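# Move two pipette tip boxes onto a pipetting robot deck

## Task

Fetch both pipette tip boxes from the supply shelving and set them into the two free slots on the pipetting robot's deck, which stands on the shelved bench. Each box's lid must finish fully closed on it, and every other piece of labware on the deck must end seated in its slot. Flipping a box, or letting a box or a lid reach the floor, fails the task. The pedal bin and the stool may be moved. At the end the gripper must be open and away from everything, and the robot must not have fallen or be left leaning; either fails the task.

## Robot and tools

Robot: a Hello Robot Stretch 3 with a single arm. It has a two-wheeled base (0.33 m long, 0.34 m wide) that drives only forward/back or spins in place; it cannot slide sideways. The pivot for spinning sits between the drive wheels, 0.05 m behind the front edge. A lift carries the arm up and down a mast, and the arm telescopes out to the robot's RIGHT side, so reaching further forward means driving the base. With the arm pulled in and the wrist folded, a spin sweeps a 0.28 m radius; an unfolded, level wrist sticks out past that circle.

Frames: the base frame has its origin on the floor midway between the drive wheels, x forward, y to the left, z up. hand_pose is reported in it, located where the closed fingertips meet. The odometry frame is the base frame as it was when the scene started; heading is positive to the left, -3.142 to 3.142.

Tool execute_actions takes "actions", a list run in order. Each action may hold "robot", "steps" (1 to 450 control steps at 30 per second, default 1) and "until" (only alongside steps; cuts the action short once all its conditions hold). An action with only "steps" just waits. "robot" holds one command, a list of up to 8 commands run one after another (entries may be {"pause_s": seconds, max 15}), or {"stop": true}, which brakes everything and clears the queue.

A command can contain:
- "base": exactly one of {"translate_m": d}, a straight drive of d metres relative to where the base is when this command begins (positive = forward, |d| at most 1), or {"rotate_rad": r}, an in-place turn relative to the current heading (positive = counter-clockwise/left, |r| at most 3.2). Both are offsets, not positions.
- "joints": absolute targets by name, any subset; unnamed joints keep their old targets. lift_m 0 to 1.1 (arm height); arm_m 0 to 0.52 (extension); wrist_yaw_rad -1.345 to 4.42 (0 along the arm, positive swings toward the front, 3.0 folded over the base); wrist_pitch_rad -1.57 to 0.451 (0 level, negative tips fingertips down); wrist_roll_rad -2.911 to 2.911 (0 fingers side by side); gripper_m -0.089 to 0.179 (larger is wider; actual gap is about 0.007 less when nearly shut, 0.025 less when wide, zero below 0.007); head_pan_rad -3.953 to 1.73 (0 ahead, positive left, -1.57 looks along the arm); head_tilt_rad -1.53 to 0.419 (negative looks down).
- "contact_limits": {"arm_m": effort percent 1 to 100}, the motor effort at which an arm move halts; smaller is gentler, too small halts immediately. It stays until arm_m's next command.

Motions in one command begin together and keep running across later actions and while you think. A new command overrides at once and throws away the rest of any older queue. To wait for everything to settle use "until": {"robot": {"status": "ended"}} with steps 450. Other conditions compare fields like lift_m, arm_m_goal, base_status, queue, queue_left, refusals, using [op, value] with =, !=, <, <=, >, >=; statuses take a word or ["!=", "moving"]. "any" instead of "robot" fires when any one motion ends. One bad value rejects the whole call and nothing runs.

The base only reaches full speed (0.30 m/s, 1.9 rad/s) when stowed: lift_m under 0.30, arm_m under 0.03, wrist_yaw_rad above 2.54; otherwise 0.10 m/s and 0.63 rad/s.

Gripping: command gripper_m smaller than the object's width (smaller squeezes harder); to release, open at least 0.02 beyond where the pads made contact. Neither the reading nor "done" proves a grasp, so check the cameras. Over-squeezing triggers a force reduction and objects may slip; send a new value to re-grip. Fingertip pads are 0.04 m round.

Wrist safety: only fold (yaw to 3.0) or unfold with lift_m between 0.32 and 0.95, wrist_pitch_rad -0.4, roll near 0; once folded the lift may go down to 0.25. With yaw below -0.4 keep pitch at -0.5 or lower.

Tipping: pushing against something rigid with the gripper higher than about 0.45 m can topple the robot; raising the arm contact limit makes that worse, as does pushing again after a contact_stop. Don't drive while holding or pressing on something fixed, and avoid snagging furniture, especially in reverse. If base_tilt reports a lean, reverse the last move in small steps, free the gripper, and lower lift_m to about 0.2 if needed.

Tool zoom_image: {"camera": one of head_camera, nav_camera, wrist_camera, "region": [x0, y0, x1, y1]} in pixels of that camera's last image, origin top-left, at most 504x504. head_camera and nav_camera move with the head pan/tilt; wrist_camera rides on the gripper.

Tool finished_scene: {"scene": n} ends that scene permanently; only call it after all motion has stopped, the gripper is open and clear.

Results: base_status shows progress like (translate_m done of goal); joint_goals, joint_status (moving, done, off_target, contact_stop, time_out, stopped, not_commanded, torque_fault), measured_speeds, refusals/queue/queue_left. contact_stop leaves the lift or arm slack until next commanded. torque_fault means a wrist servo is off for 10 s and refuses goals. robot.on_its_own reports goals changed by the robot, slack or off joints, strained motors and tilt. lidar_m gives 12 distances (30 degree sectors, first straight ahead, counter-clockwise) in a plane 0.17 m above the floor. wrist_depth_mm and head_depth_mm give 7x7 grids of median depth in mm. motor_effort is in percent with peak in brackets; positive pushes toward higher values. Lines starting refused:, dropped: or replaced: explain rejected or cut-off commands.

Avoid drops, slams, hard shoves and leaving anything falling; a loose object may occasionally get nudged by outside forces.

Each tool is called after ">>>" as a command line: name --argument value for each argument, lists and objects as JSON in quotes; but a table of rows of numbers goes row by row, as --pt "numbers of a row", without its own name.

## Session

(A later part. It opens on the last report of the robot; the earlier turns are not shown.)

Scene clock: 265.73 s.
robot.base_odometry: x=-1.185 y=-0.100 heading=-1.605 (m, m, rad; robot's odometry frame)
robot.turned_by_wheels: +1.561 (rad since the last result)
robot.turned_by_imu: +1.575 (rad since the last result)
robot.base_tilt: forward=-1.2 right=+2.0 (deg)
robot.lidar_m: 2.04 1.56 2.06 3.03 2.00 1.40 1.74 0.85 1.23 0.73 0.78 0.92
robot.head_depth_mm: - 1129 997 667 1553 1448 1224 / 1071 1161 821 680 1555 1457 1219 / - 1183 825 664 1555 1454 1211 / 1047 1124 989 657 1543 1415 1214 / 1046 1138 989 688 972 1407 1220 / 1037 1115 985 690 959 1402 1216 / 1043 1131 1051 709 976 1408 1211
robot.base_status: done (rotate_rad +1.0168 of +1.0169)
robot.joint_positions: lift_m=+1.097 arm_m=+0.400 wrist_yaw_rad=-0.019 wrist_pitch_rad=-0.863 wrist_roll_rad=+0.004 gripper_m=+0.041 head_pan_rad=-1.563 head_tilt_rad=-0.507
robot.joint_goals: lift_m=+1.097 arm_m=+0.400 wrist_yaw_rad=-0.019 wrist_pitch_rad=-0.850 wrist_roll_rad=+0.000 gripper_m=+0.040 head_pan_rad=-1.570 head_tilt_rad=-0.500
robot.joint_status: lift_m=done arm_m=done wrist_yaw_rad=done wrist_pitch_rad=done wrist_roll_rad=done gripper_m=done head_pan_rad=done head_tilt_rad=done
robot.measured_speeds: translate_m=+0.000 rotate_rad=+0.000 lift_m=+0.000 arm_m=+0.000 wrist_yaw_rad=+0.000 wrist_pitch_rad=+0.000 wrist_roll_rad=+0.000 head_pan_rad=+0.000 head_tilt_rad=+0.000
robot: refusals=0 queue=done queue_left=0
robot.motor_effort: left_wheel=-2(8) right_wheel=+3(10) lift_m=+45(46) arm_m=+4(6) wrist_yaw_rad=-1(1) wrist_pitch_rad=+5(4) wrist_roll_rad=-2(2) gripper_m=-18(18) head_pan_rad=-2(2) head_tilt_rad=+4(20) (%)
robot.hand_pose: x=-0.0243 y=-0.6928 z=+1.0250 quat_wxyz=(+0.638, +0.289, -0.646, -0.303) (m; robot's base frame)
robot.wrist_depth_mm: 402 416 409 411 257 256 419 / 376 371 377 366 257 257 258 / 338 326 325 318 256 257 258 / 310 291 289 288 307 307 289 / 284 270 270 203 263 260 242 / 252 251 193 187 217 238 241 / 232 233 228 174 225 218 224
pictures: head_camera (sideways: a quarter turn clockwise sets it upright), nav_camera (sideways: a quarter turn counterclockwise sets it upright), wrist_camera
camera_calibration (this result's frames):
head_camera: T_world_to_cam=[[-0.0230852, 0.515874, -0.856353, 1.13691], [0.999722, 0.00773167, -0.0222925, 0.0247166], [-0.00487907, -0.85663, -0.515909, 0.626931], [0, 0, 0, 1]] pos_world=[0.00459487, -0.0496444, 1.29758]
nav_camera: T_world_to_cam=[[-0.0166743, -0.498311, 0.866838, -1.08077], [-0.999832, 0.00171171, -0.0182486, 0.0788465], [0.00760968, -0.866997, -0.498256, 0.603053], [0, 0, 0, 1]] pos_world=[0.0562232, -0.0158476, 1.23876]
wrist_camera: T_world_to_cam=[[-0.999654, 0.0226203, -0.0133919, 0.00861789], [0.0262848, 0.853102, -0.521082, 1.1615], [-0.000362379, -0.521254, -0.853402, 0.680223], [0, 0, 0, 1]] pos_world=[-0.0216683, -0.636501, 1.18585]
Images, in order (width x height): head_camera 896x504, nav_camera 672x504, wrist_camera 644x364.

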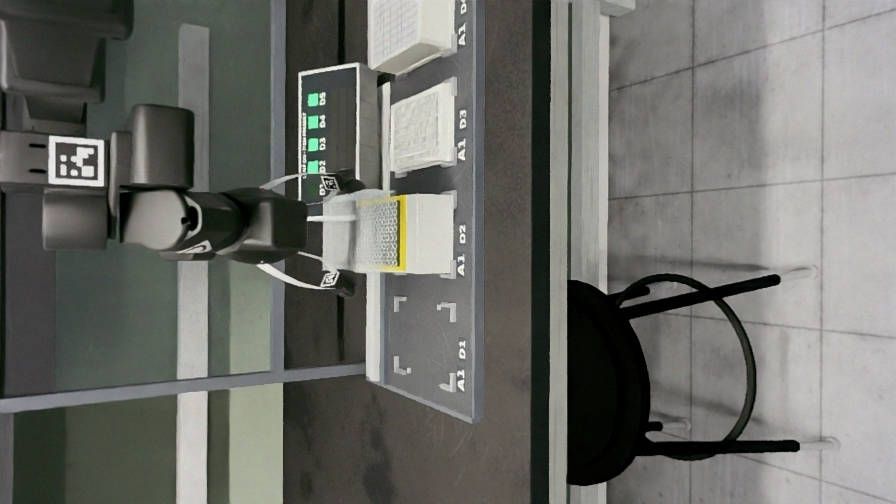

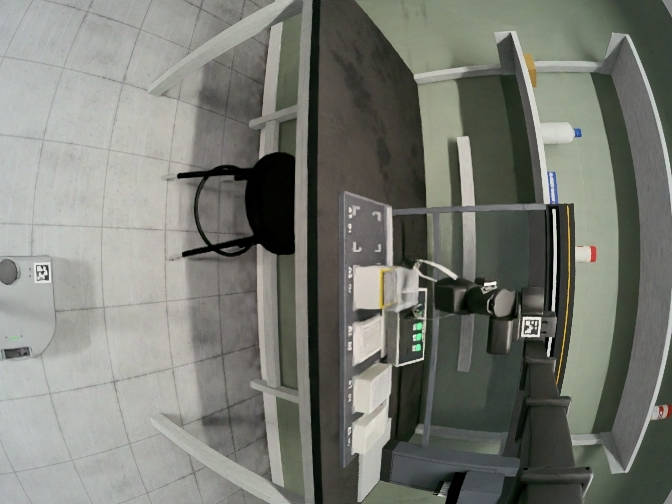

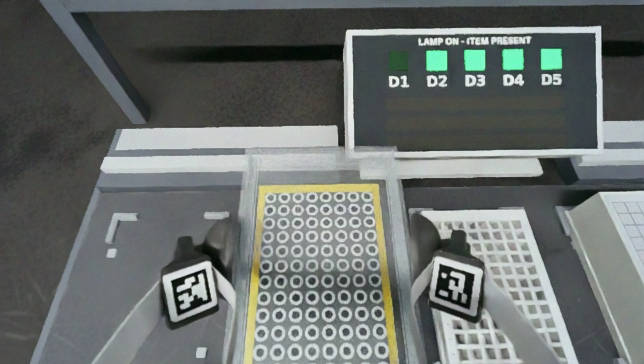

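>>> execute_actions --actions '[{"robot":[{"base":{"translate_m":0.002},"joints":{"arm_m":0.4013}},{"joints":{"lift_m":1.076}}],"steps":450,"until":{"robot":{"status":"ended"}}}]'

>>> zoom_image --camera "head_camera" --region '[320, 150, 480, 310]'

>>> zoom_image --camera "wrist_camera" --region '[220, 120, 430, 300]'

Scene clock: 272.03 s.
robot.base_odometry: x=-1.185 y=-0.102 heading=-1.605 (m, m, rad; robot's odometry frame)
robot.turned_by_wheels: +0.000 (rad since the last result)
robot.turned_by_imu: +0.001 (rad since the last result)
robot.base_tilt: forward=-1.2 right=+1.8 (deg)
robot.lidar_m: 2.04 1.56 2.06 3.03 2.00 1.40 1.74 0.84 1.23 0.73 0.78 0.92
robot.head_depth_mm: 680 1171 996 664 1564 1459 1213 / 679 1170 824 679 1556 1455 1220 / 680 - 824 665 1560 1464 1220 / 689 1134 990 660 1551 1451 1223 / 1050 1136 986 688 971 1407 1213 / 1035 1124 982 689 958 1405 1215 / 1046 1142 1052 712 977 1407 1204
robot.base_status: done (translate_m +0.0020 of +0.0020)
robot.joint_positions: lift_m=+1.076 arm_m=+0.401 wrist_yaw_rad=-0.019 wrist_pitch_rad=-0.863 wrist_roll_rad=+0.004 gripper_m=+0.041 head_pan_rad=-1.563 head_tilt_rad=-0.507
robot.joint_goals: lift_m=+1.076 arm_m=+0.401 wrist_yaw_rad=-0.019 wrist_pitch_rad=-0.850 wrist_roll_rad=+0.000 gripper_m=+0.040 head_pan_rad=-1.570 head_tilt_rad=-0.500
robot.joint_status: lift_m=done arm_m=done wrist_yaw_rad=done wrist_pitch_rad=done wrist_roll_rad=done gripper_m=done head_pan_rad=done head_tilt_rad=done
robot.measured_speeds: translate_m=+0.000 rotate_rad=+0.000 lift_m=+0.000 arm_m=+0.000 wrist_yaw_rad=+0.000 wrist_pitch_rad=+0.000 wrist_roll_rad=+0.000 head_pan_rad=+0.000 head_tilt_rad=+0.000
robot: refusals=0 queue=done queue_left=0
robot.motor_effort: left_wheel=-2(5) right_wheel=+3(10) lift_m=+31(46) arm_m=+4(5) wrist_yaw_rad=-1(1) wrist_pitch_rad=+4(4) wrist_roll_rad=-2(2) gripper_m=-18(18) head_pan_rad=-2(2) head_tilt_rad=+3(4) (%)
robot.hand_pose: x=-0.0243 y=-0.6941 z=+1.0046 quat_wxyz=(+0.638, +0.289, -0.646, -0.303) (m; robot's base frame)
robot.wrist_depth_mm: 369 395 394 389 238 240 240 / 346 337 348 338 238 239 241 / 312 298 300 294 239 239 239 / 285 273 269 197 269 268 270 / 258 249 246 181 234 236 239 / 231 230 171 167 170 221 224 / 214 214 187 155 207 203 209
pictures: head_camera (sideways: a quarter turn clockwise sets it upright), nav_camera (sideways: a quarter turn counterclockwise sets it upright), wrist_camera
camera_calibration (this result's frames):
head_camera: T_world_to_cam=[[-0.0230853, 0.515874, -0.856354, 1.13691], [0.999722, 0.00773179, -0.0222925, 0.0247166], [-0.00487896, -0.85663, -0.515909, 0.626931], [0, 0, 0, 1]] pos_world=[0.00459488, -0.0496445, 1.29758]
nav_camera: T_world_to_cam=[[-0.0166742, -0.498311, 0.866838, -1.08077], [-0.999832, 0.00171158, -0.0182486, 0.0788465], [0.00760979, -0.866997, -0.498256, 0.603053], [0, 0, 0, 1]] pos_world=[0.0562232, -0.0158476, 1.23876]
wrist_camera: T_world_to_cam=[[-0.999654, 0.0226194, -0.0133913, 0.00837213], [0.0262837, 0.853102, -0.521082, 1.15195], [-0.000362439, -0.521254, -0.853402, 0.66208], [0, 0, 0, 1]] pos_world=[-0.0216682, -0.637806, 1.16539]
Images, in order (width x height): head_camera 896x504, nav_camera 672x504, wrist_camera 644x364.

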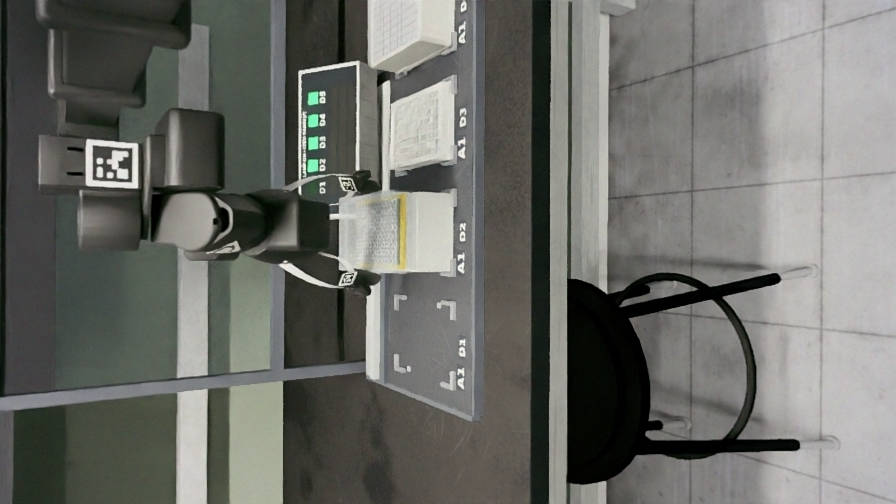

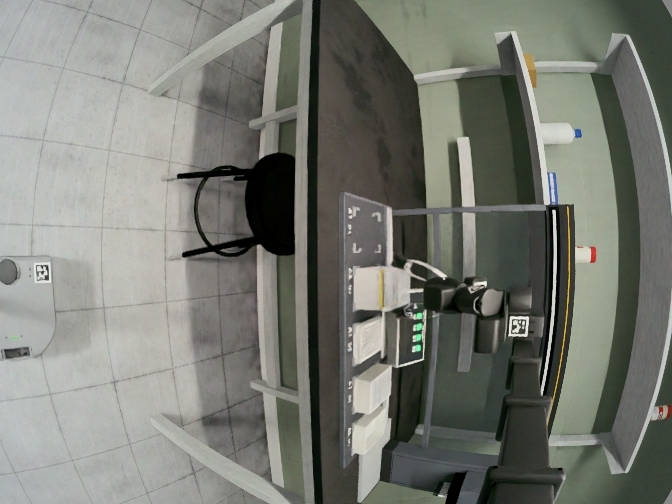

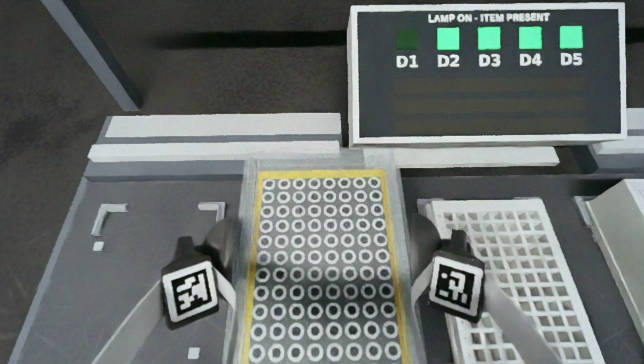

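Region (320, 150, 480, 310) of head_camera's 896x504 image, scaled by 3.150, with more detail than that image has.

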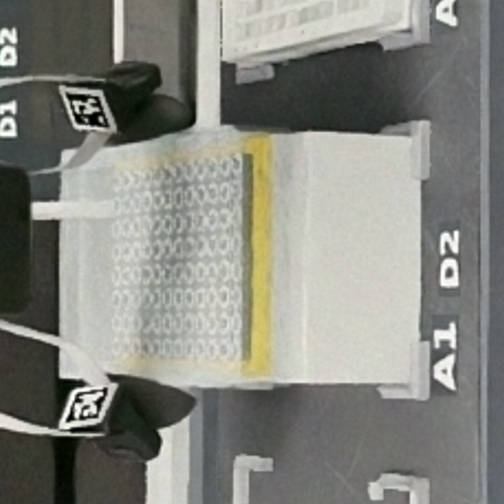

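Region (220, 120, 430, 300) of wrist_camera's 644x364 image, scaled by 2.400; it fills the top 432 rows of this view, and the rest is white.

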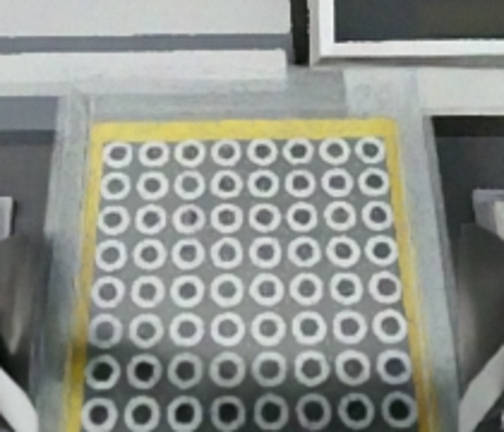

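Going on well. Lower, release, lift to check.

>>> execute_actions --actions '[{"robot":[{"joints":{"lift_m":1.068}},{"joints":{"gripper_m":0.122}},{"joints":{"lift_m":1.098}},{"joints":{"arm_m":0.25}}],"steps":450,"until":{"robot":{"status":"ended"}}}]'

>>> zoom_image --camera "wrist_camera" --region '[200, 0, 450, 250]'

Scene clock: 281.37 s.
robot.base_odometry: x=-1.185 y=-0.102 heading=-1.605 (m, m, rad; robot's odometry frame)
robot.turned_by_wheels: +0.000 (rad since the last result)
robot.turned_by_imu: +0.001 (rad since the last result)
robot.base_tilt: forward=-1.1 right=+1.9 (deg)
robot.lidar_m: 2.04 1.56 2.06 3.04 2.00 1.40 1.73 0.85 1.23 0.73 0.78 0.91
robot.head_depth_mm: - 1138 991 666 1570 1446 1216 / - - 823 678 1559 1452 1218 / - - 823 661 1568 1445 1217 / 690 1131 991 657 1556 1458 1211 / 1050 1134 989 672 967 1411 1218 / 1031 1114 983 688 958 1411 1207 / 1045 1137 1052 709 977 1408 1207
robot.base_status: done (translate_m +0.0020 of +0.0020)
robot.joint_positions: lift_m=+1.098 arm_m=+0.250 wrist_yaw_rad=-0.019 wrist_pitch_rad=-0.865 wrist_roll_rad=+0.004 gripper_m=+0.122 head_pan_rad=-1.563 head_tilt_rad=-0.507
robot.joint_goals: lift_m=+1.098 arm_m=+0.250 wrist_yaw_rad=-0.019 wrist_pitch_rad=-0.850 wrist_roll_rad=+0.000 gripper_m=+0.122 head_pan_rad=-1.570 head_tilt_rad=-0.500
robot.joint_status: lift_m=done arm_m=done wrist_yaw_rad=done wrist_pitch_rad=done wrist_roll_rad=done gripper_m=done head_pan_rad=done head_tilt_rad=done
robot.measured_speeds: translate_m=+0.000 rotate_rad=+0.000 lift_m=+0.000 arm_m=+0.000 wrist_yaw_rad=+0.000 wrist_pitch_rad=+0.000 wrist_roll_rad=+0.000 head_pan_rad=+0.000 head_tilt_rad=+0.000
robot: refusals=0 queue=done queue_left=0
robot.motor_effort: left_wheel=-2(2) right_wheel=+3(3) lift_m=+45(47) arm_m=-6(8) wrist_yaw_rad=-1(1) wrist_pitch_rad=+5(5) wrist_roll_rad=-2(2) gripper_m=+0(85) head_pan_rad=-3(3) head_tilt_rad=+4(3) (%)
robot.hand_pose: x=-0.0243 y=-0.5431 z=+1.0258 quat_wxyz=(+0.638, +0.290, -0.645, -0.303) (m; robot's base frame)
robot.wrist_depth_mm: 423 417 425 394 331 331 422 / 378 362 362 269 356 345 301 / 342 335 325 244 313 313 272 / 308 296 290 269 288 288 280 / 282 275 276 274 275 277 274 / 262 264 262 262 262 - 261 / 247 243 250 251 250 577 249
pictures: head_camera (sideways: a quarter turn clockwise sets it upright), nav_camera (sideways: a quarter turn counterclockwise sets it upright), wrist_camera
camera_calibration (this result's frames):
head_camera: T_world_to_cam=[[-0.0230848, 0.515817, -0.856388, 1.13695], [0.999722, 0.00773019, -0.0222925, 0.0247167], [-0.00487881, -0.856664, -0.515852, 0.626856], [0, 0, 0, 1]] pos_world=[0.00459488, -0.0496447, 1.29759]
nav_camera: T_world_to_cam=[[-0.0166747, -0.498253, 0.866871, -1.08081], [-0.999832, 0.00171049, -0.0182492, 0.0788473], [0.00760993, -0.86703, -0.498198, 0.602978], [0, 0, 0, 1]] pos_world=[0.0562232, -0.0158518, 1.23876]
wrist_camera: T_world_to_cam=[[-0.999654, 0.0226416, -0.0133832, 0.00525115], [0.026299, 0.853937, -0.519711, 1.03326], [-0.000338669, -0.519883, -0.854237, 0.760496], [0, 0, 0, 1]] pos_world=[-0.0216668, -0.487088, 1.18671]
Images, in order (width x height): head_camera 896x504, nav_camera 672x504, wrist_camera 644x364.

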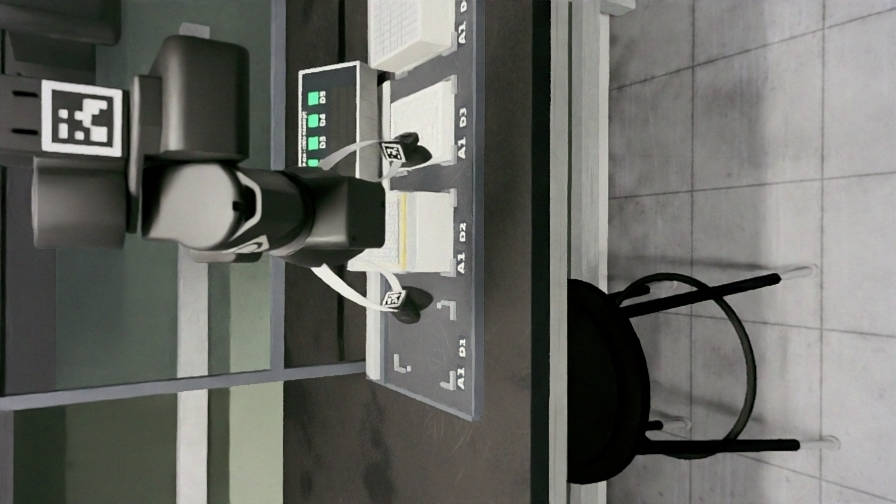

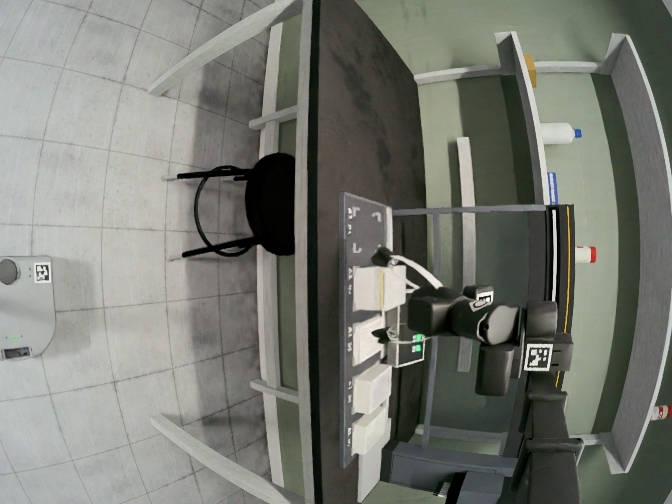

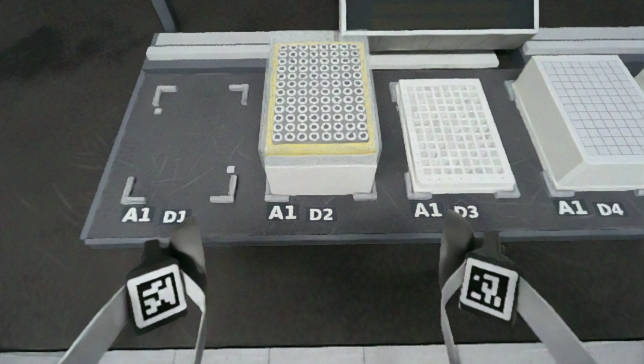

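Region (200, 0, 450, 250) of wrist_camera's 644x364 image, scaled by 2.016.

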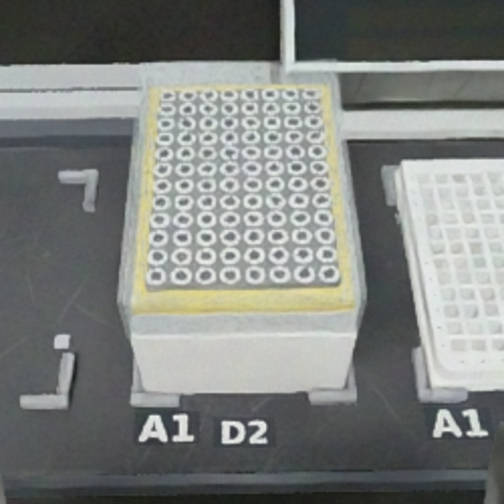

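>>> execute_actions --actions '[{"robot":[{"base":{"rotate_rad":-1.0726},"joints":{"arm_m":0.0,"wrist_yaw_rad":0.0,"gripper_m":0.14,"head_tilt_rad":-0.85}},{"base":{"translate_m":-0.8},"joints":{"lift_m":0.69}},{"base":{"translate_m":-0.753}},{"base":{"rotate_rad":-0.4886}},{"joints":{"arm_m":0.32}}],"steps":450,"until":{"robot":{"status":"ended"}}},{"steps":450,"until":{"robot":{"status":"ended"}}}]'

Scene clock: 315.77 s.
robot.base_odometry: x=+0.204 y=+0.593 heading=+3.117 (m, m, rad; robot's odometry frame)
robot.turned_by_wheels: -1.561 (rad since the last result)
robot.turned_by_imu: -1.571 (rad since the last result)
robot.base_tilt: forward=-1.2 right=+1.9 (deg)
robot.lidar_m: 1.91 2.43 2.26 2.18 2.27 1.72 1.67 1.36 0.53 0.74 0.83 0.79
robot.head_depth_mm: 573 534 598 1382 1421 1240 - / 703 552 779 747 - 1208 1097 / 731 553 1071 906 1235 1213 1111 / 730 554 1075 926 1257 1213 1115 / 733 551 1079 946 1269 1216 1091 / 732 550 1077 947 1252 1217 1089 / 732 551 1075 947 1259 1204 1087
robot.base_status: done (rotate_rad -0.4884 of -0.4886)
robot.joint_positions: lift_m=+0.690 arm_m=+0.320 wrist_yaw_rad=-0.001 wrist_pitch_rad=-0.865 wrist_roll_rad=+0.004 gripper_m=+0.140 head_pan_rad=-1.563 head_tilt_rad=-0.839
robot.joint_goals: lift_m=+0.690 arm_m=+0.320 wrist_yaw_rad=+0.000 wrist_pitch_rad=-0.850 wrist_roll_rad=+0.000 gripper_m=+0.140 head_pan_rad=-1.570 head_tilt_rad=-0.850
robot.joint_status: lift_m=done arm_m=done wrist_yaw_rad=done wrist_pitch_rad=done wrist_roll_rad=done gripper_m=done head_pan_rad=done head_tilt_rad=done
robot.measured_speeds: translate_m=+0.000 rotate_rad=+0.000 lift_m=+0.000 arm_m=+0.000 wrist_yaw_rad=+0.000 wrist_pitch_rad=+0.000 wrist_roll_rad=+0.000 head_pan_rad=+0.000 head_tilt_rad=+0.000
robot: refusals=0 queue=done queue_left=0
robot.motor_effort: left_wheel=+5(9) right_wheel=-4(11) lift_m=+31(44) arm_m=+4(10) wrist_yaw_rad=+0(2) wrist_pitch_rad=+5(4) wrist_roll_rad=-2(2) gripper_m=+0(75) head_pan_rad=-2(3) head_tilt_rad=-4(22) (%)
robot.hand_pose: x=-0.0217 y=-0.6125 z=+0.6183 quat_wxyz=(+0.641, +0.296, -0.643, -0.297) (m; robot's base frame)
robot.wrist_depth_mm: 382 381 381 363 378 316 211 / 341 342 341 251 332 315 213 / 307 305 306 241 299 298 213 / 278 277 277 274 276 276 214 / 256 260 255 258 256 259 215 / 237 - 237 235 236 - 216 / 223 216 219 218 219 218 206
pictures: head_camera (sideways: a quarter turn clockwise sets it upright), nav_camera (sideways: a quarter turn counterclockwise sets it upright), wrist_camera
camera_calibration (this result's frames):
head_camera: T_world_to_cam=[[-0.0249525, 0.767002, -0.641159, 0.856434], [0.999667, 0.0149541, -0.0210156, 0.0230451], [-0.00653101, -0.641471, -0.76712, 0.95371], [0, 0, 0, 1]] pos_world=[0.00456138, -0.0454539, 1.28121]
nav_camera: T_world_to_cam=[[-0.0147733, -0.753835, 0.656898, -0.807127], [-0.999873, 0.00719784, -0.0142267, 0.0736036], [0.00599631, -0.657024, -0.753845, 0.935539], [0, 0, 0, 1]] pos_world=[0.0560605, 0.00570219, 1.2365]
wrist_camera: T_world_to_cam=[[-0.999899, 0.00472666, -0.0133837, -0.00696074], [0.0109953, 0.854234, -0.519773, 0.880561], [0.00897603, -0.519868, -0.8542, 0.376553], [0, 0, 0, 1]] pos_world=[-0.020022, -0.556414, 0.779251]
Images, in order (width x height): head_camera 896x504, nav_camera 672x504, wrist_camera 644x364.

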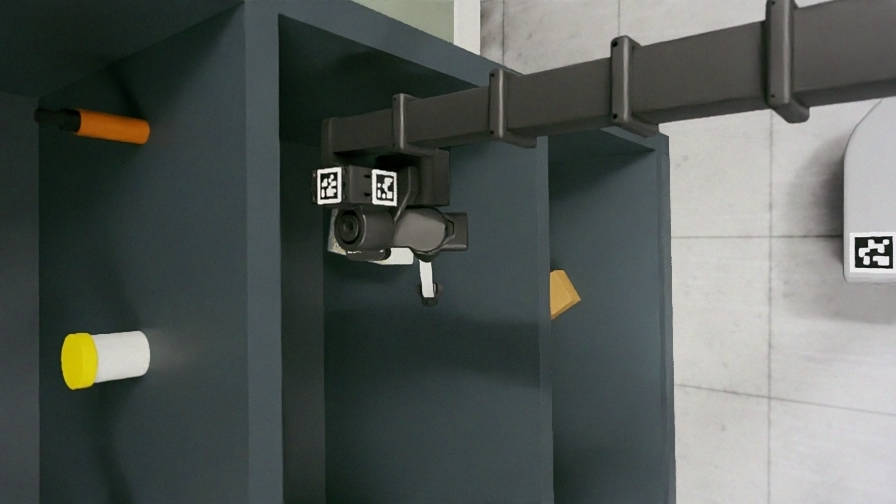

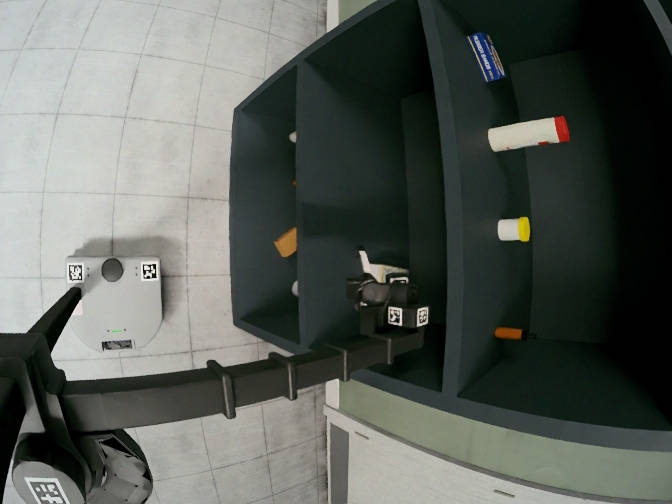

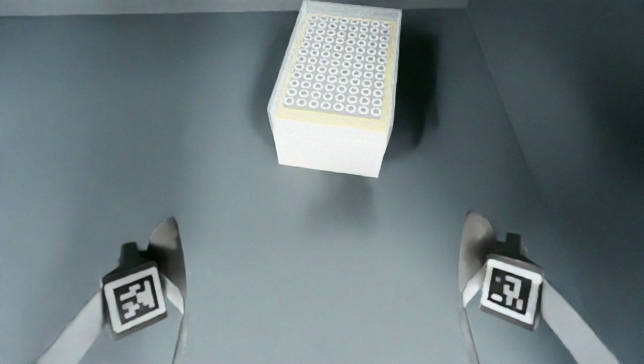

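>>> execute_actions --actions '[{"robot":[{"base":{"translate_m":0.015},"joints":{"wrist_yaw_rad":-0.185,"lift_m":0.70}},{"joints":{"arm_m":0.484}}],"steps":450,"until":{"robot":{"status":"ended"}}}]'

Scene clock: 327.73 s.
robot.base_odometry: x=+0.189 y=+0.594 heading=+3.117 (m, m, rad; robot's odometry frame)
robot.turned_by_wheels: +0.000 (rad since the last result)
robot.turned_by_imu: +0.001 (rad since the last result)
robot.base_tilt: forward=-1.1 right=+1.9 (deg)
robot.lidar_m: 1.90 2.24 2.26 2.18 2.27 1.74 1.68 1.36 0.54 0.74 0.88 0.78
robot.head_depth_mm: 613 548 620 733 1393 1245 - / 699 551 825 - - 1199 1104 / 731 551 1004 945 1257 1213 1113 / 731 552 1063 944 1265 1215 1115 / 730 552 1071 952 1252 1220 1086 / 730 551 1072 947 1257 1218 1091 / 728 550 1077 947 1261 1213 1090
robot.base_status: done (translate_m +0.0150 of +0.0150)
robot.joint_positions: lift_m=+0.700 arm_m=+0.484 wrist_yaw_rad=-0.184 wrist_pitch_rad=-0.865 wrist_roll_rad=+0.004 gripper_m=+0.140 head_pan_rad=-1.563 head_tilt_rad=-0.839
robot.joint_goals: lift_m=+0.700 arm_m=+0.484 wrist_yaw_rad=-0.185 wrist_pitch_rad=-0.850 wrist_roll_rad=+0.000 gripper_m=+0.140 head_pan_rad=-1.570 head_tilt_rad=-0.850
robot.joint_status: lift_m=done arm_m=done wrist_yaw_rad=done wrist_pitch_rad=done wrist_roll_rad=done gripper_m=done head_pan_rad=done head_tilt_rad=done
robot.measured_speeds: translate_m=+0.000 rotate_rad=+0.000 lift_m=+0.000 arm_m=+0.000 wrist_yaw_rad=+0.000 wrist_pitch_rad=+0.000 wrist_roll_rad=+0.000 head_pan_rad=+0.000 head_tilt_rad=+0.000
robot: refusals=0 queue=done queue_left=0
robot.motor_effort: left_wheel=+4(9) right_wheel=-3(7) lift_m=+45(47) arm_m=+5(6) wrist_yaw_rad=-1(2) wrist_pitch_rad=+4(4) wrist_roll_rad=-2(2) gripper_m=+0(0) head_pan_rad=-2(1) head_tilt_rad=-4(3) (%)
robot.hand_pose: x=-0.0487 y=-0.7740 z=+0.6278 quat_wxyz=(+0.611, +0.236, -0.667, -0.355) (m; robot's base frame)
robot.wrist_depth_mm: 206 215 228 242 258 242 175 / 236 248 265 285 308 251 180 / 274 292 306 318 317 259 186 / 289 287 289 219 288 273 192 / 265 269 266 198 259 257 198 / 245 - 245 182 241 - 202 / 231 225 224 169 220 225 199
pictures: head_camera (sideways: a quarter turn clockwise sets it upright), nav_camera (sideways: a quarter turn counterclockwise sets it upright), wrist_camera
camera_calibration (this result's frames):
head_camera: T_world_to_cam=[[-0.0249525, 0.767003, -0.641158, 0.856432], [0.999667, 0.0149541, -0.0210156, 0.0230451], [-0.00653102, -0.641469, -0.767121, 0.953712], [0, 0, 0, 1]] pos_world=[0.00456138, -0.0454539, 1.2812]
nav_camera: T_world_to_cam=[[-0.0147733, -0.753836, 0.656896, -0.807125], [-0.999873, 0.00719787, -0.0142266, 0.0736036], [0.0059963, -0.657023, -0.753847, 0.935541], [0, 0, 0, 1]] pos_world=[0.0560605, 0.0057023, 1.2365]
wrist_camera: T_world_to_cam=[[-0.982248, 0.18711, -0.0133839, 0.108968], [0.166688, 0.837862, -0.519809, 1.01864], [-0.0860475, -0.512812, -0.854178, 0.301769], [0, 0, 0, 1]] pos_world=[-0.0367964, -0.719121, 0.788723]
Images, in order (width x height): head_camera 896x504, nav_camera 672x504, wrist_camera 644x364.

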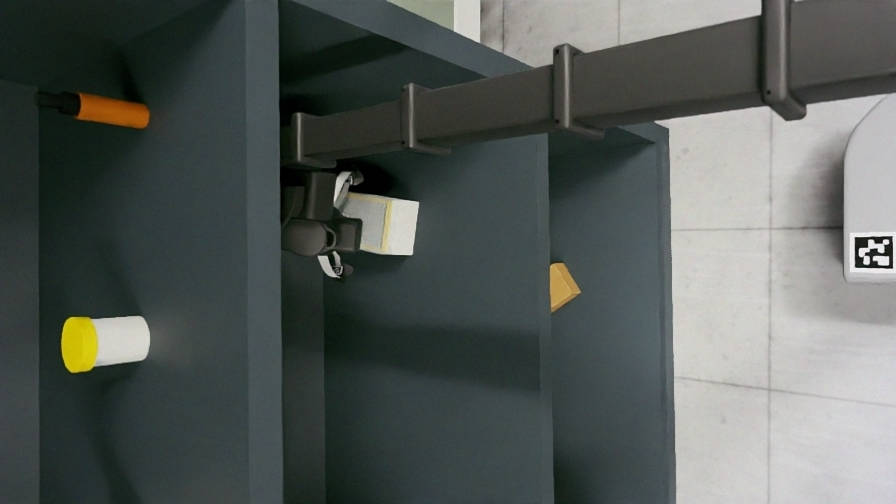

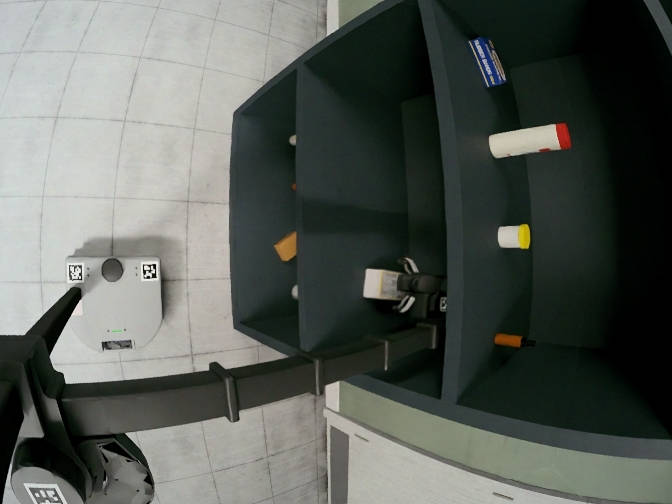

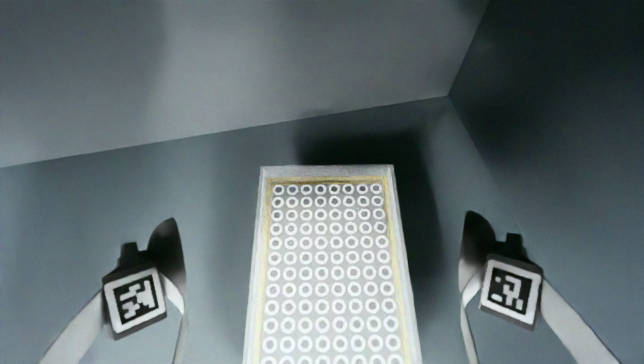

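>>> execute_actions --actions '[{"robot":[{"base":{"translate_m":-0.005},"joints":{"wrist_yaw_rad":-0.175,"arm_m":0.487}},{"joints":{"lift_m":0.674}},{"joints":{"gripper_m":0.04}},{"joints":{"lift_m":0.702}},{"joints":{"arm_m":0.30,"wrist_yaw_rad":0.0}},{"joints":{"lift_m":0.629}},{"joints":{"gripper_m":0.14}},{"joints":{"lift_m":0.70}}],"steps":450,"until":{"robot":{"status":"ended"}}},{"robot":[{"joints":{"arm_m":0.495,"wrist_yaw_rad":-0.175},"base":{"translate_m":-0.0015}}],"steps":450,"until":{"robot":{"status":"ended"}}}]'

Scene clock: 347.27 s.
robot.base_odometry: x=+0.195 y=+0.594 heading=+3.117 (m, m, rad; robot's odometry frame)
robot.turned_by_wheels: +0.000 (rad since the last result)
robot.turned_by_imu: +0.002 (rad since the last result)
robot.base_tilt: forward=-0.9 right=+2.0 (deg)
robot.lidar_m: 1.91 2.41 2.26 2.18 2.27 1.73 1.68 1.36 0.54 0.74 0.82 0.79
robot.head_depth_mm: 597 535 605 761 1409 1249 - / 728 553 805 - - 1202 1105 / 732 552 1016 946 1255 1210 1114 / 728 551 1046 947 1254 1216 1109 / 730 550 1075 949 1265 1213 1084 / 729 549 1077 948 1255 1214 1083 / 729 550 1075 948 1254 1213 1089
robot.base_status: done (translate_m -0.0015 of -0.0015)
robot.joint_positions: lift_m=+0.700 arm_m=+0.495 wrist_yaw_rad=-0.174 wrist_pitch_rad=-0.864 wrist_roll_rad=+0.004 gripper_m=+0.140 head_pan_rad=-1.563 head_tilt_rad=-0.839
robot.joint_goals: lift_m=+0.700 arm_m=+0.495 wrist_yaw_rad=-0.175 wrist_pitch_rad=-0.850 wrist_roll_rad=+0.000 gripper_m=+0.140 head_pan_rad=-1.570 head_tilt_rad=-0.850
robot.joint_status: lift_m=done arm_m=done wrist_yaw_rad=done wrist_pitch_rad=done wrist_roll_rad=done gripper_m=done head_pan_rad=done head_tilt_rad=done
robot.measured_speeds: translate_m=+0.000 rotate_rad=+0.000 lift_m=+0.000 arm_m=+0.000 wrist_yaw_rad=+0.000 wrist_pitch_rad=+0.000 wrist_roll_rad=+0.000 head_pan_rad=+0.000 head_tilt_rad=+0.000
robot: refusals=0 queue=done queue_left=0
robot.motor_effort: left_wheel=+4(7) right_wheel=-3(10) lift_m=+45(45) arm_m=+4(8) wrist_yaw_rad=-1(2) wrist_pitch_rad=+4(5) wrist_roll_rad=-2(2) gripper_m=+0(95) head_pan_rad=-2(1) head_tilt_rad=-3(3) (%)
robot.hand_pose: x=-0.0472 y=-0.7853 z=+0.6279 quat_wxyz=(+0.613, +0.239, -0.666, -0.352) (m; robot's base frame)
robot.wrist_depth_mm: 197 205 216 230 245 234 171 / 224 237 253 270 291 245 176 / 263 279 302 310 317 255 180 / 289 289 288 287 289 266 186 / 265 269 264 198 260 247 192 / 244 - 242 182 241 - 196 / 231 225 224 170 222 225 191
pictures: head_camera (sideways: a quarter turn clockwise sets it upright), nav_camera (sideways: a quarter turn counterclockwise sets it upright), wrist_camera
camera_calibration (this result's frames):
head_camera: T_world_to_cam=[[-0.0249524, 0.767005, -0.641156, 0.856429], [0.999667, 0.0149541, -0.0210155, 0.0230451], [-0.00653112, -0.641467, -0.767123, 0.953714], [0, 0, 0, 1]] pos_world=[0.00456137, -0.0454538, 1.2812]
nav_camera: T_world_to_cam=[[-0.0147734, -0.753838, 0.656894, -0.807122], [-0.999873, 0.00719803, -0.0142266, 0.0736035], [0.0059962, -0.657021, -0.753849, 0.935544], [0, 0, 0, 1]] pos_world=[0.0560605, 0.00570251, 1.2365]
wrist_camera: T_world_to_cam=[[-0.984059, 0.177335, -0.0133848, 0.104737], [0.158318, 0.83927, -0.520156, 1.02888], [-0.0810086, -0.513983, -0.853967, 0.295314], [0, 0, 0, 1]] pos_world=[-0.0358998, -0.730295, 0.788769]
Images, in order (width x height): head_camera 896x504, nav_camera 672x504, wrist_camera 644x364.

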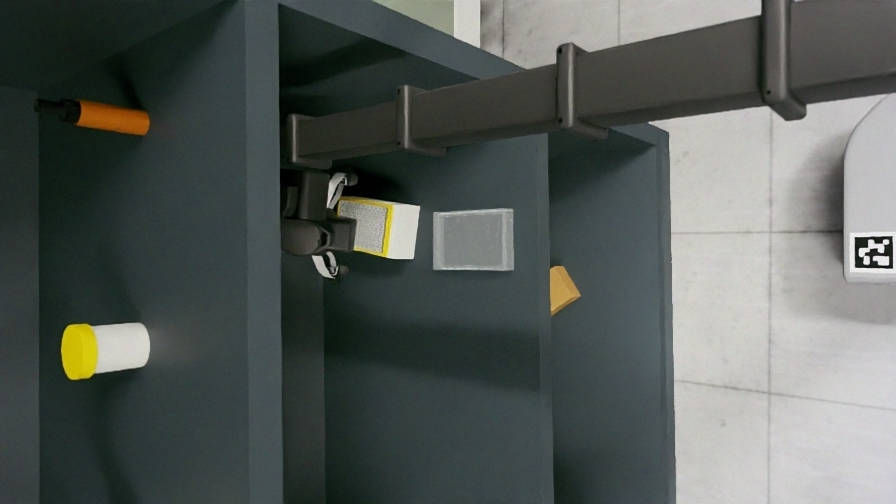

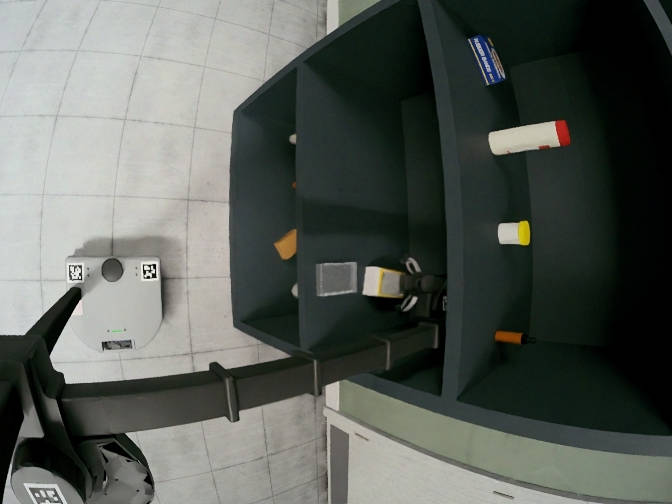

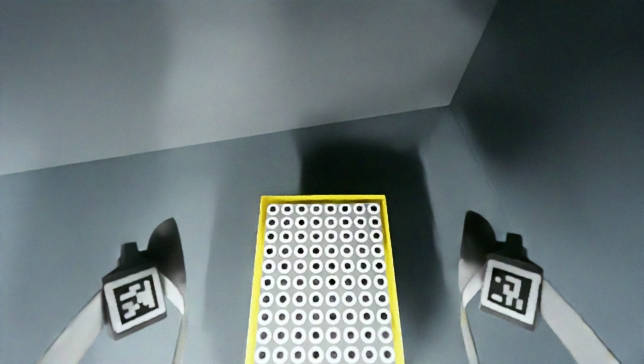

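>>> execute_actions --actions '[{"robot":[{"joints":{"arm_m":0.493,"lift_m":0.650}},{"joints":{"gripper_m":0.03}},{"joints":{"lift_m":0.695}}],"steps":450,"until":{"robot":{"status":"ended"}}}]'

Scene clock: 354.20 s.
robot.base_odometry: x=+0.195 y=+0.594 heading=+3.117 (m, m, rad; robot's odometry frame)
robot.turned_by_wheels: +0.000 (rad since the last result)
robot.turned_by_imu: +0.001 (rad since the last result)
robot.base_tilt: forward=-1.0 right=+1.9 (deg)
robot.lidar_m: 1.91 2.42 2.26 2.18 2.27 1.73 1.68 1.36 0.53 0.74 0.82 0.79
robot.head_depth_mm: 596 535 604 760 1420 1252 - / 728 549 807 - - 1193 1092 / 730 551 979 936 1258 1209 1111 / 730 552 1051 952 1259 1211 1111 / 728 551 1080 948 1261 1213 1086 / 729 551 1075 950 1264 1206 1093 / 726 549 1074 945 1264 1212 1087
robot.base_status: done (translate_m -0.0015 of -0.0015)
robot.joint_positions: lift_m=+0.695 arm_m=+0.493 wrist_yaw_rad=-0.174 wrist_pitch_rad=-0.864 wrist_roll_rad=+0.004 gripper_m=+0.031 head_pan_rad=-1.563 head_tilt_rad=-0.839
robot.joint_goals: lift_m=+0.695 arm_m=+0.493 wrist_yaw_rad=-0.175 wrist_pitch_rad=-0.850 wrist_roll_rad=+0.000 gripper_m=+0.030 head_pan_rad=-1.570 head_tilt_rad=-0.850
robot.joint_status: lift_m=done arm_m=done wrist_yaw_rad=done wrist_pitch_rad=done wrist_roll_rad=done gripper_m=done head_pan_rad=done head_tilt_rad=done
robot.measured_speeds: translate_m=+0.000 rotate_rad=+0.000 lift_m=+0.000 arm_m=+0.000 wrist_yaw_rad=+0.000 wrist_pitch_rad=+0.000 wrist_roll_rad=+0.000 head_pan_rad=+0.000 head_tilt_rad=+0.000
robot: refusals=0 queue=done queue_left=0
robot.motor_effort: left_wheel=+4(4) right_wheel=-2(3) lift_m=+46(48) arm_m=-5(6) wrist_yaw_rad=-1(2) wrist_pitch_rad=+5(4) wrist_roll_rad=-2(2) gripper_m=-21(100) head_pan_rad=-2(2) head_tilt_rad=-3(4) (%)
robot.hand_pose: x=-0.0473 y=-0.7840 z=+0.6228 quat_wxyz=(+0.613, +0.239, -0.666, -0.352) (m; robot's base frame)
robot.wrist_depth_mm: 196 206 218 232 246 237 171 / 225 239 254 271 292 244 176 / 264 281 299 302 310 254 180 / 282 284 273 155 272 266 186 / 259 260 145 143 145 253 192 / 239 240 133 132 132 239 198 / 223 223 127 124 126 221 203
pictures: head_camera (sideways: a quarter turn clockwise sets it upright), nav_camera (sideways: a quarter turn counterclockwise sets it upright), wrist_camera
camera_calibration (this result's frames):
head_camera: T_world_to_cam=[[-0.0249525, 0.767005, -0.641156, 0.856429], [0.999667, 0.0149542, -0.0210155, 0.0230451], [-0.00653104, -0.641467, -0.767123, 0.953714], [0, 0, 0, 1]] pos_world=[0.00456138, -0.0454538, 1.2812]
nav_camera: T_world_to_cam=[[-0.0147733, -0.753838, 0.656894, -0.807122], [-0.999873, 0.00719792, -0.0142266, 0.0736035], [0.00599628, -0.657021, -0.753849, 0.935544], [0, 0, 0, 1]] pos_world=[0.0560605, 0.00570252, 1.2365]
wrist_camera: T_world_to_cam=[[-0.984043, 0.177428, -0.0133848, 0.104492], [0.158397, 0.839255, -0.520156, 1.02512], [-0.081057, -0.513976, -0.853967, 0.291691], [0, 0, 0, 1]] pos_world=[-0.0359084, -0.728956, 0.783716]
Images, in order (width x height): head_camera 896x504, nav_camera 672x504, wrist_camera 644x364.

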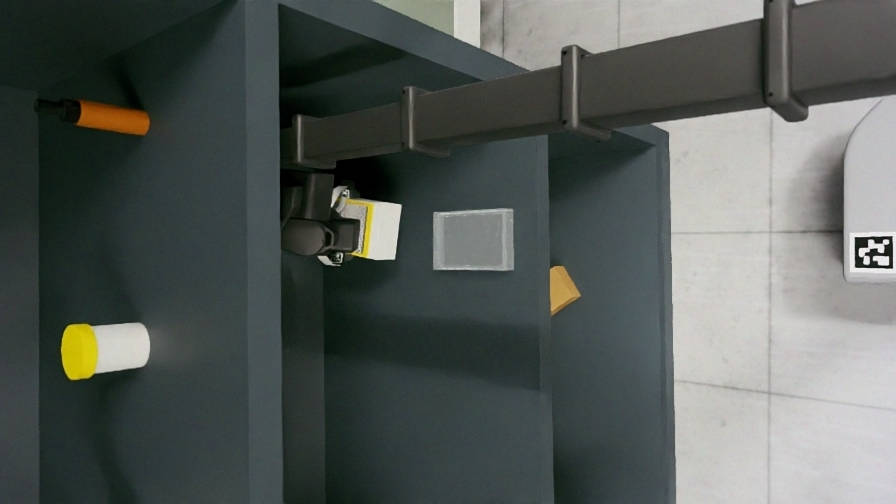

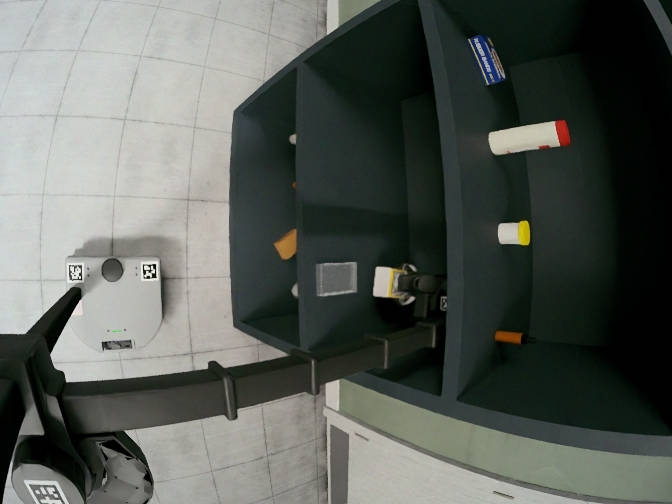

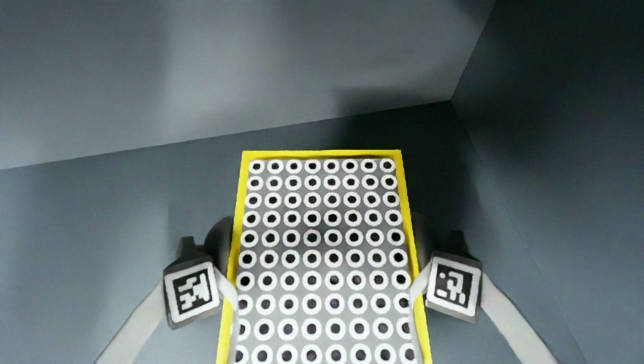

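>>> execute_actions --actions '[{"robot":[{"joints":{"arm_m":0.02,"wrist_yaw_rad":-0.01,"head_tilt_rad":-0.5}},{"base":{"rotate_rad":0.5782},"joints":{"lift_m":0.85}},{"base":{"translate_m":0.8},"joints":{"lift_m":1.095}},{"base":{"translate_m":0.7686},"joints":{"arm_m":0.12}},{"base":{"rotate_rad":0.983}},{"joints":{"arm_m":0.30}}],"steps":450,"until":{"robot":{"status":"ended"}}},{"steps":450,"until":{"robot":{"status":"ended"}}}]'

Scene clock: 389.80 s.
robot.base_odometry: x=-1.139 y=-0.231 heading=-1.605 (m, m, rad; robot's odometry frame)
robot.turned_by_wheels: +1.561 (rad since the last result)
robot.turned_by_imu: +1.578 (rad since the last result)
robot.base_tilt: forward=-1.1 right=+1.8 (deg)
robot.lidar_m: 1.91 1.42 1.86 2.99 2.04 1.49 1.86 0.98 1.29 0.78 0.78 0.85
robot.head_depth_mm: - 1177 862 692 1658 1451 1217 / - - 857 690 1659 1452 1210 / - - 988 650 1643 1464 1211 / 732 1144 859 558 1073 1410 1225 / 1089 1163 1054 710 1025 1447 1211 / 1087 1167 1059 709 1135 1412 1211 / 1085 1203 1051 711 1631 1439 1211
robot.base_status: done (rotate_rad +0.9828 of +0.9830)
robot.joint_positions: lift_m=+1.095 arm_m=+0.300 wrist_yaw_rad=-0.010 wrist_pitch_rad=-0.864 wrist_roll_rad=+0.004 gripper_m=+0.031 head_pan_rad=-1.563 head_tilt_rad=-0.507
robot.joint_goals: lift_m=+1.095 arm_m=+0.300 wrist_yaw_rad=-0.010 wrist_pitch_rad=-0.850 wrist_roll_rad=+0.000 gripper_m=+0.030 head_pan_rad=-1.570 head_tilt_rad=-0.500
robot.joint_status: lift_m=done arm_m=done wrist_yaw_rad=done wrist_pitch_rad=done wrist_roll_rad=done gripper_m=done head_pan_rad=done head_tilt_rad=done
robot.measured_speeds: translate_m=+0.000 rotate_rad=+0.000 lift_m=+0.000 arm_m=+0.000 wrist_yaw_rad=+0.000 wrist_pitch_rad=+0.000 wrist_roll_rad=+0.000 head_pan_rad=+0.000 head_tilt_rad=+0.000
robot: refusals=0 queue=done queue_left=0
robot.motor_effort: left_wheel=-2(7) right_wheel=+4(9) lift_m=+46(48) arm_m=+5(7) wrist_yaw_rad=-1(2) wrist_pitch_rad=+4(5) wrist_roll_rad=-2(2) gripper_m=-21(21) head_pan_rad=-3(2) head_tilt_rad=+3(20) (%)
robot.hand_pose: x=-0.0231 y=-0.5926 z=+1.0228 quat_wxyz=(+0.640, +0.292, -0.644, -0.300) (m; robot's base frame)
robot.wrist_depth_mm: 423 414 417 418 416 329 330 / 373 372 363 355 303 271 344 / 336 336 327 320 271 240 304 / 305 306 296 154 258 273 281 / 281 282 145 143 145 270 272 / 260 260 132 133 132 260 258 / 248 248 127 123 127 248 247
pictures: head_camera (sideways: a quarter turn clockwise sets it upright), nav_camera (sideways: a quarter turn counterclockwise sets it upright), wrist_camera
camera_calibration (this result's frames):
head_camera: T_world_to_cam=[[-0.0230549, 0.515801, -0.856398, 1.13697], [0.999722, 0.00767207, -0.0222925, 0.0247167], [-0.00492816, -0.856674, -0.515835, 0.626835], [0, 0, 0, 1]] pos_world=[0.00459201, -0.0496447, 1.29759]
nav_camera: T_world_to_cam=[[-0.0167036, -0.498235, 0.866881, -1.08082], [-0.999832, 0.00176782, -0.0182494, 0.0788475], [0.00755998, -0.86704, -0.498181, 0.602956], [0, 0, 0, 1]] pos_world=[0.0562223, -0.0158559, 1.23876]
wrist_camera: T_world_to_cam=[[-0.999806, 0.0144416, -0.0133613, 0.0026521], [0.0192847, 0.853853, -0.520156, 1.07416], [0.00389671, -0.520313, -0.853967, 0.731811], [0, 0, 0, 1]] pos_world=[-0.0209151, -0.536447, 1.18371]
Images, in order (width x height): head_camera 896x504, nav_camera 672x504, wrist_camera 644x364.

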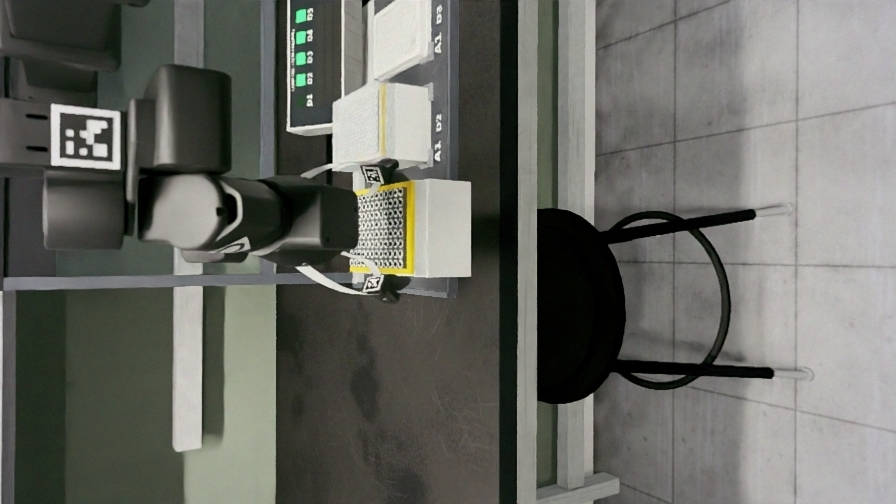

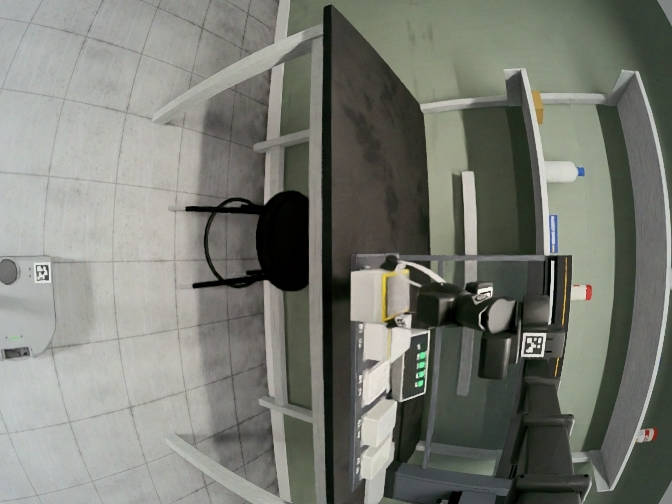

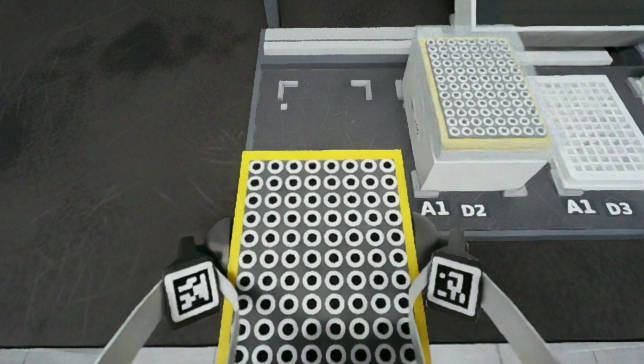

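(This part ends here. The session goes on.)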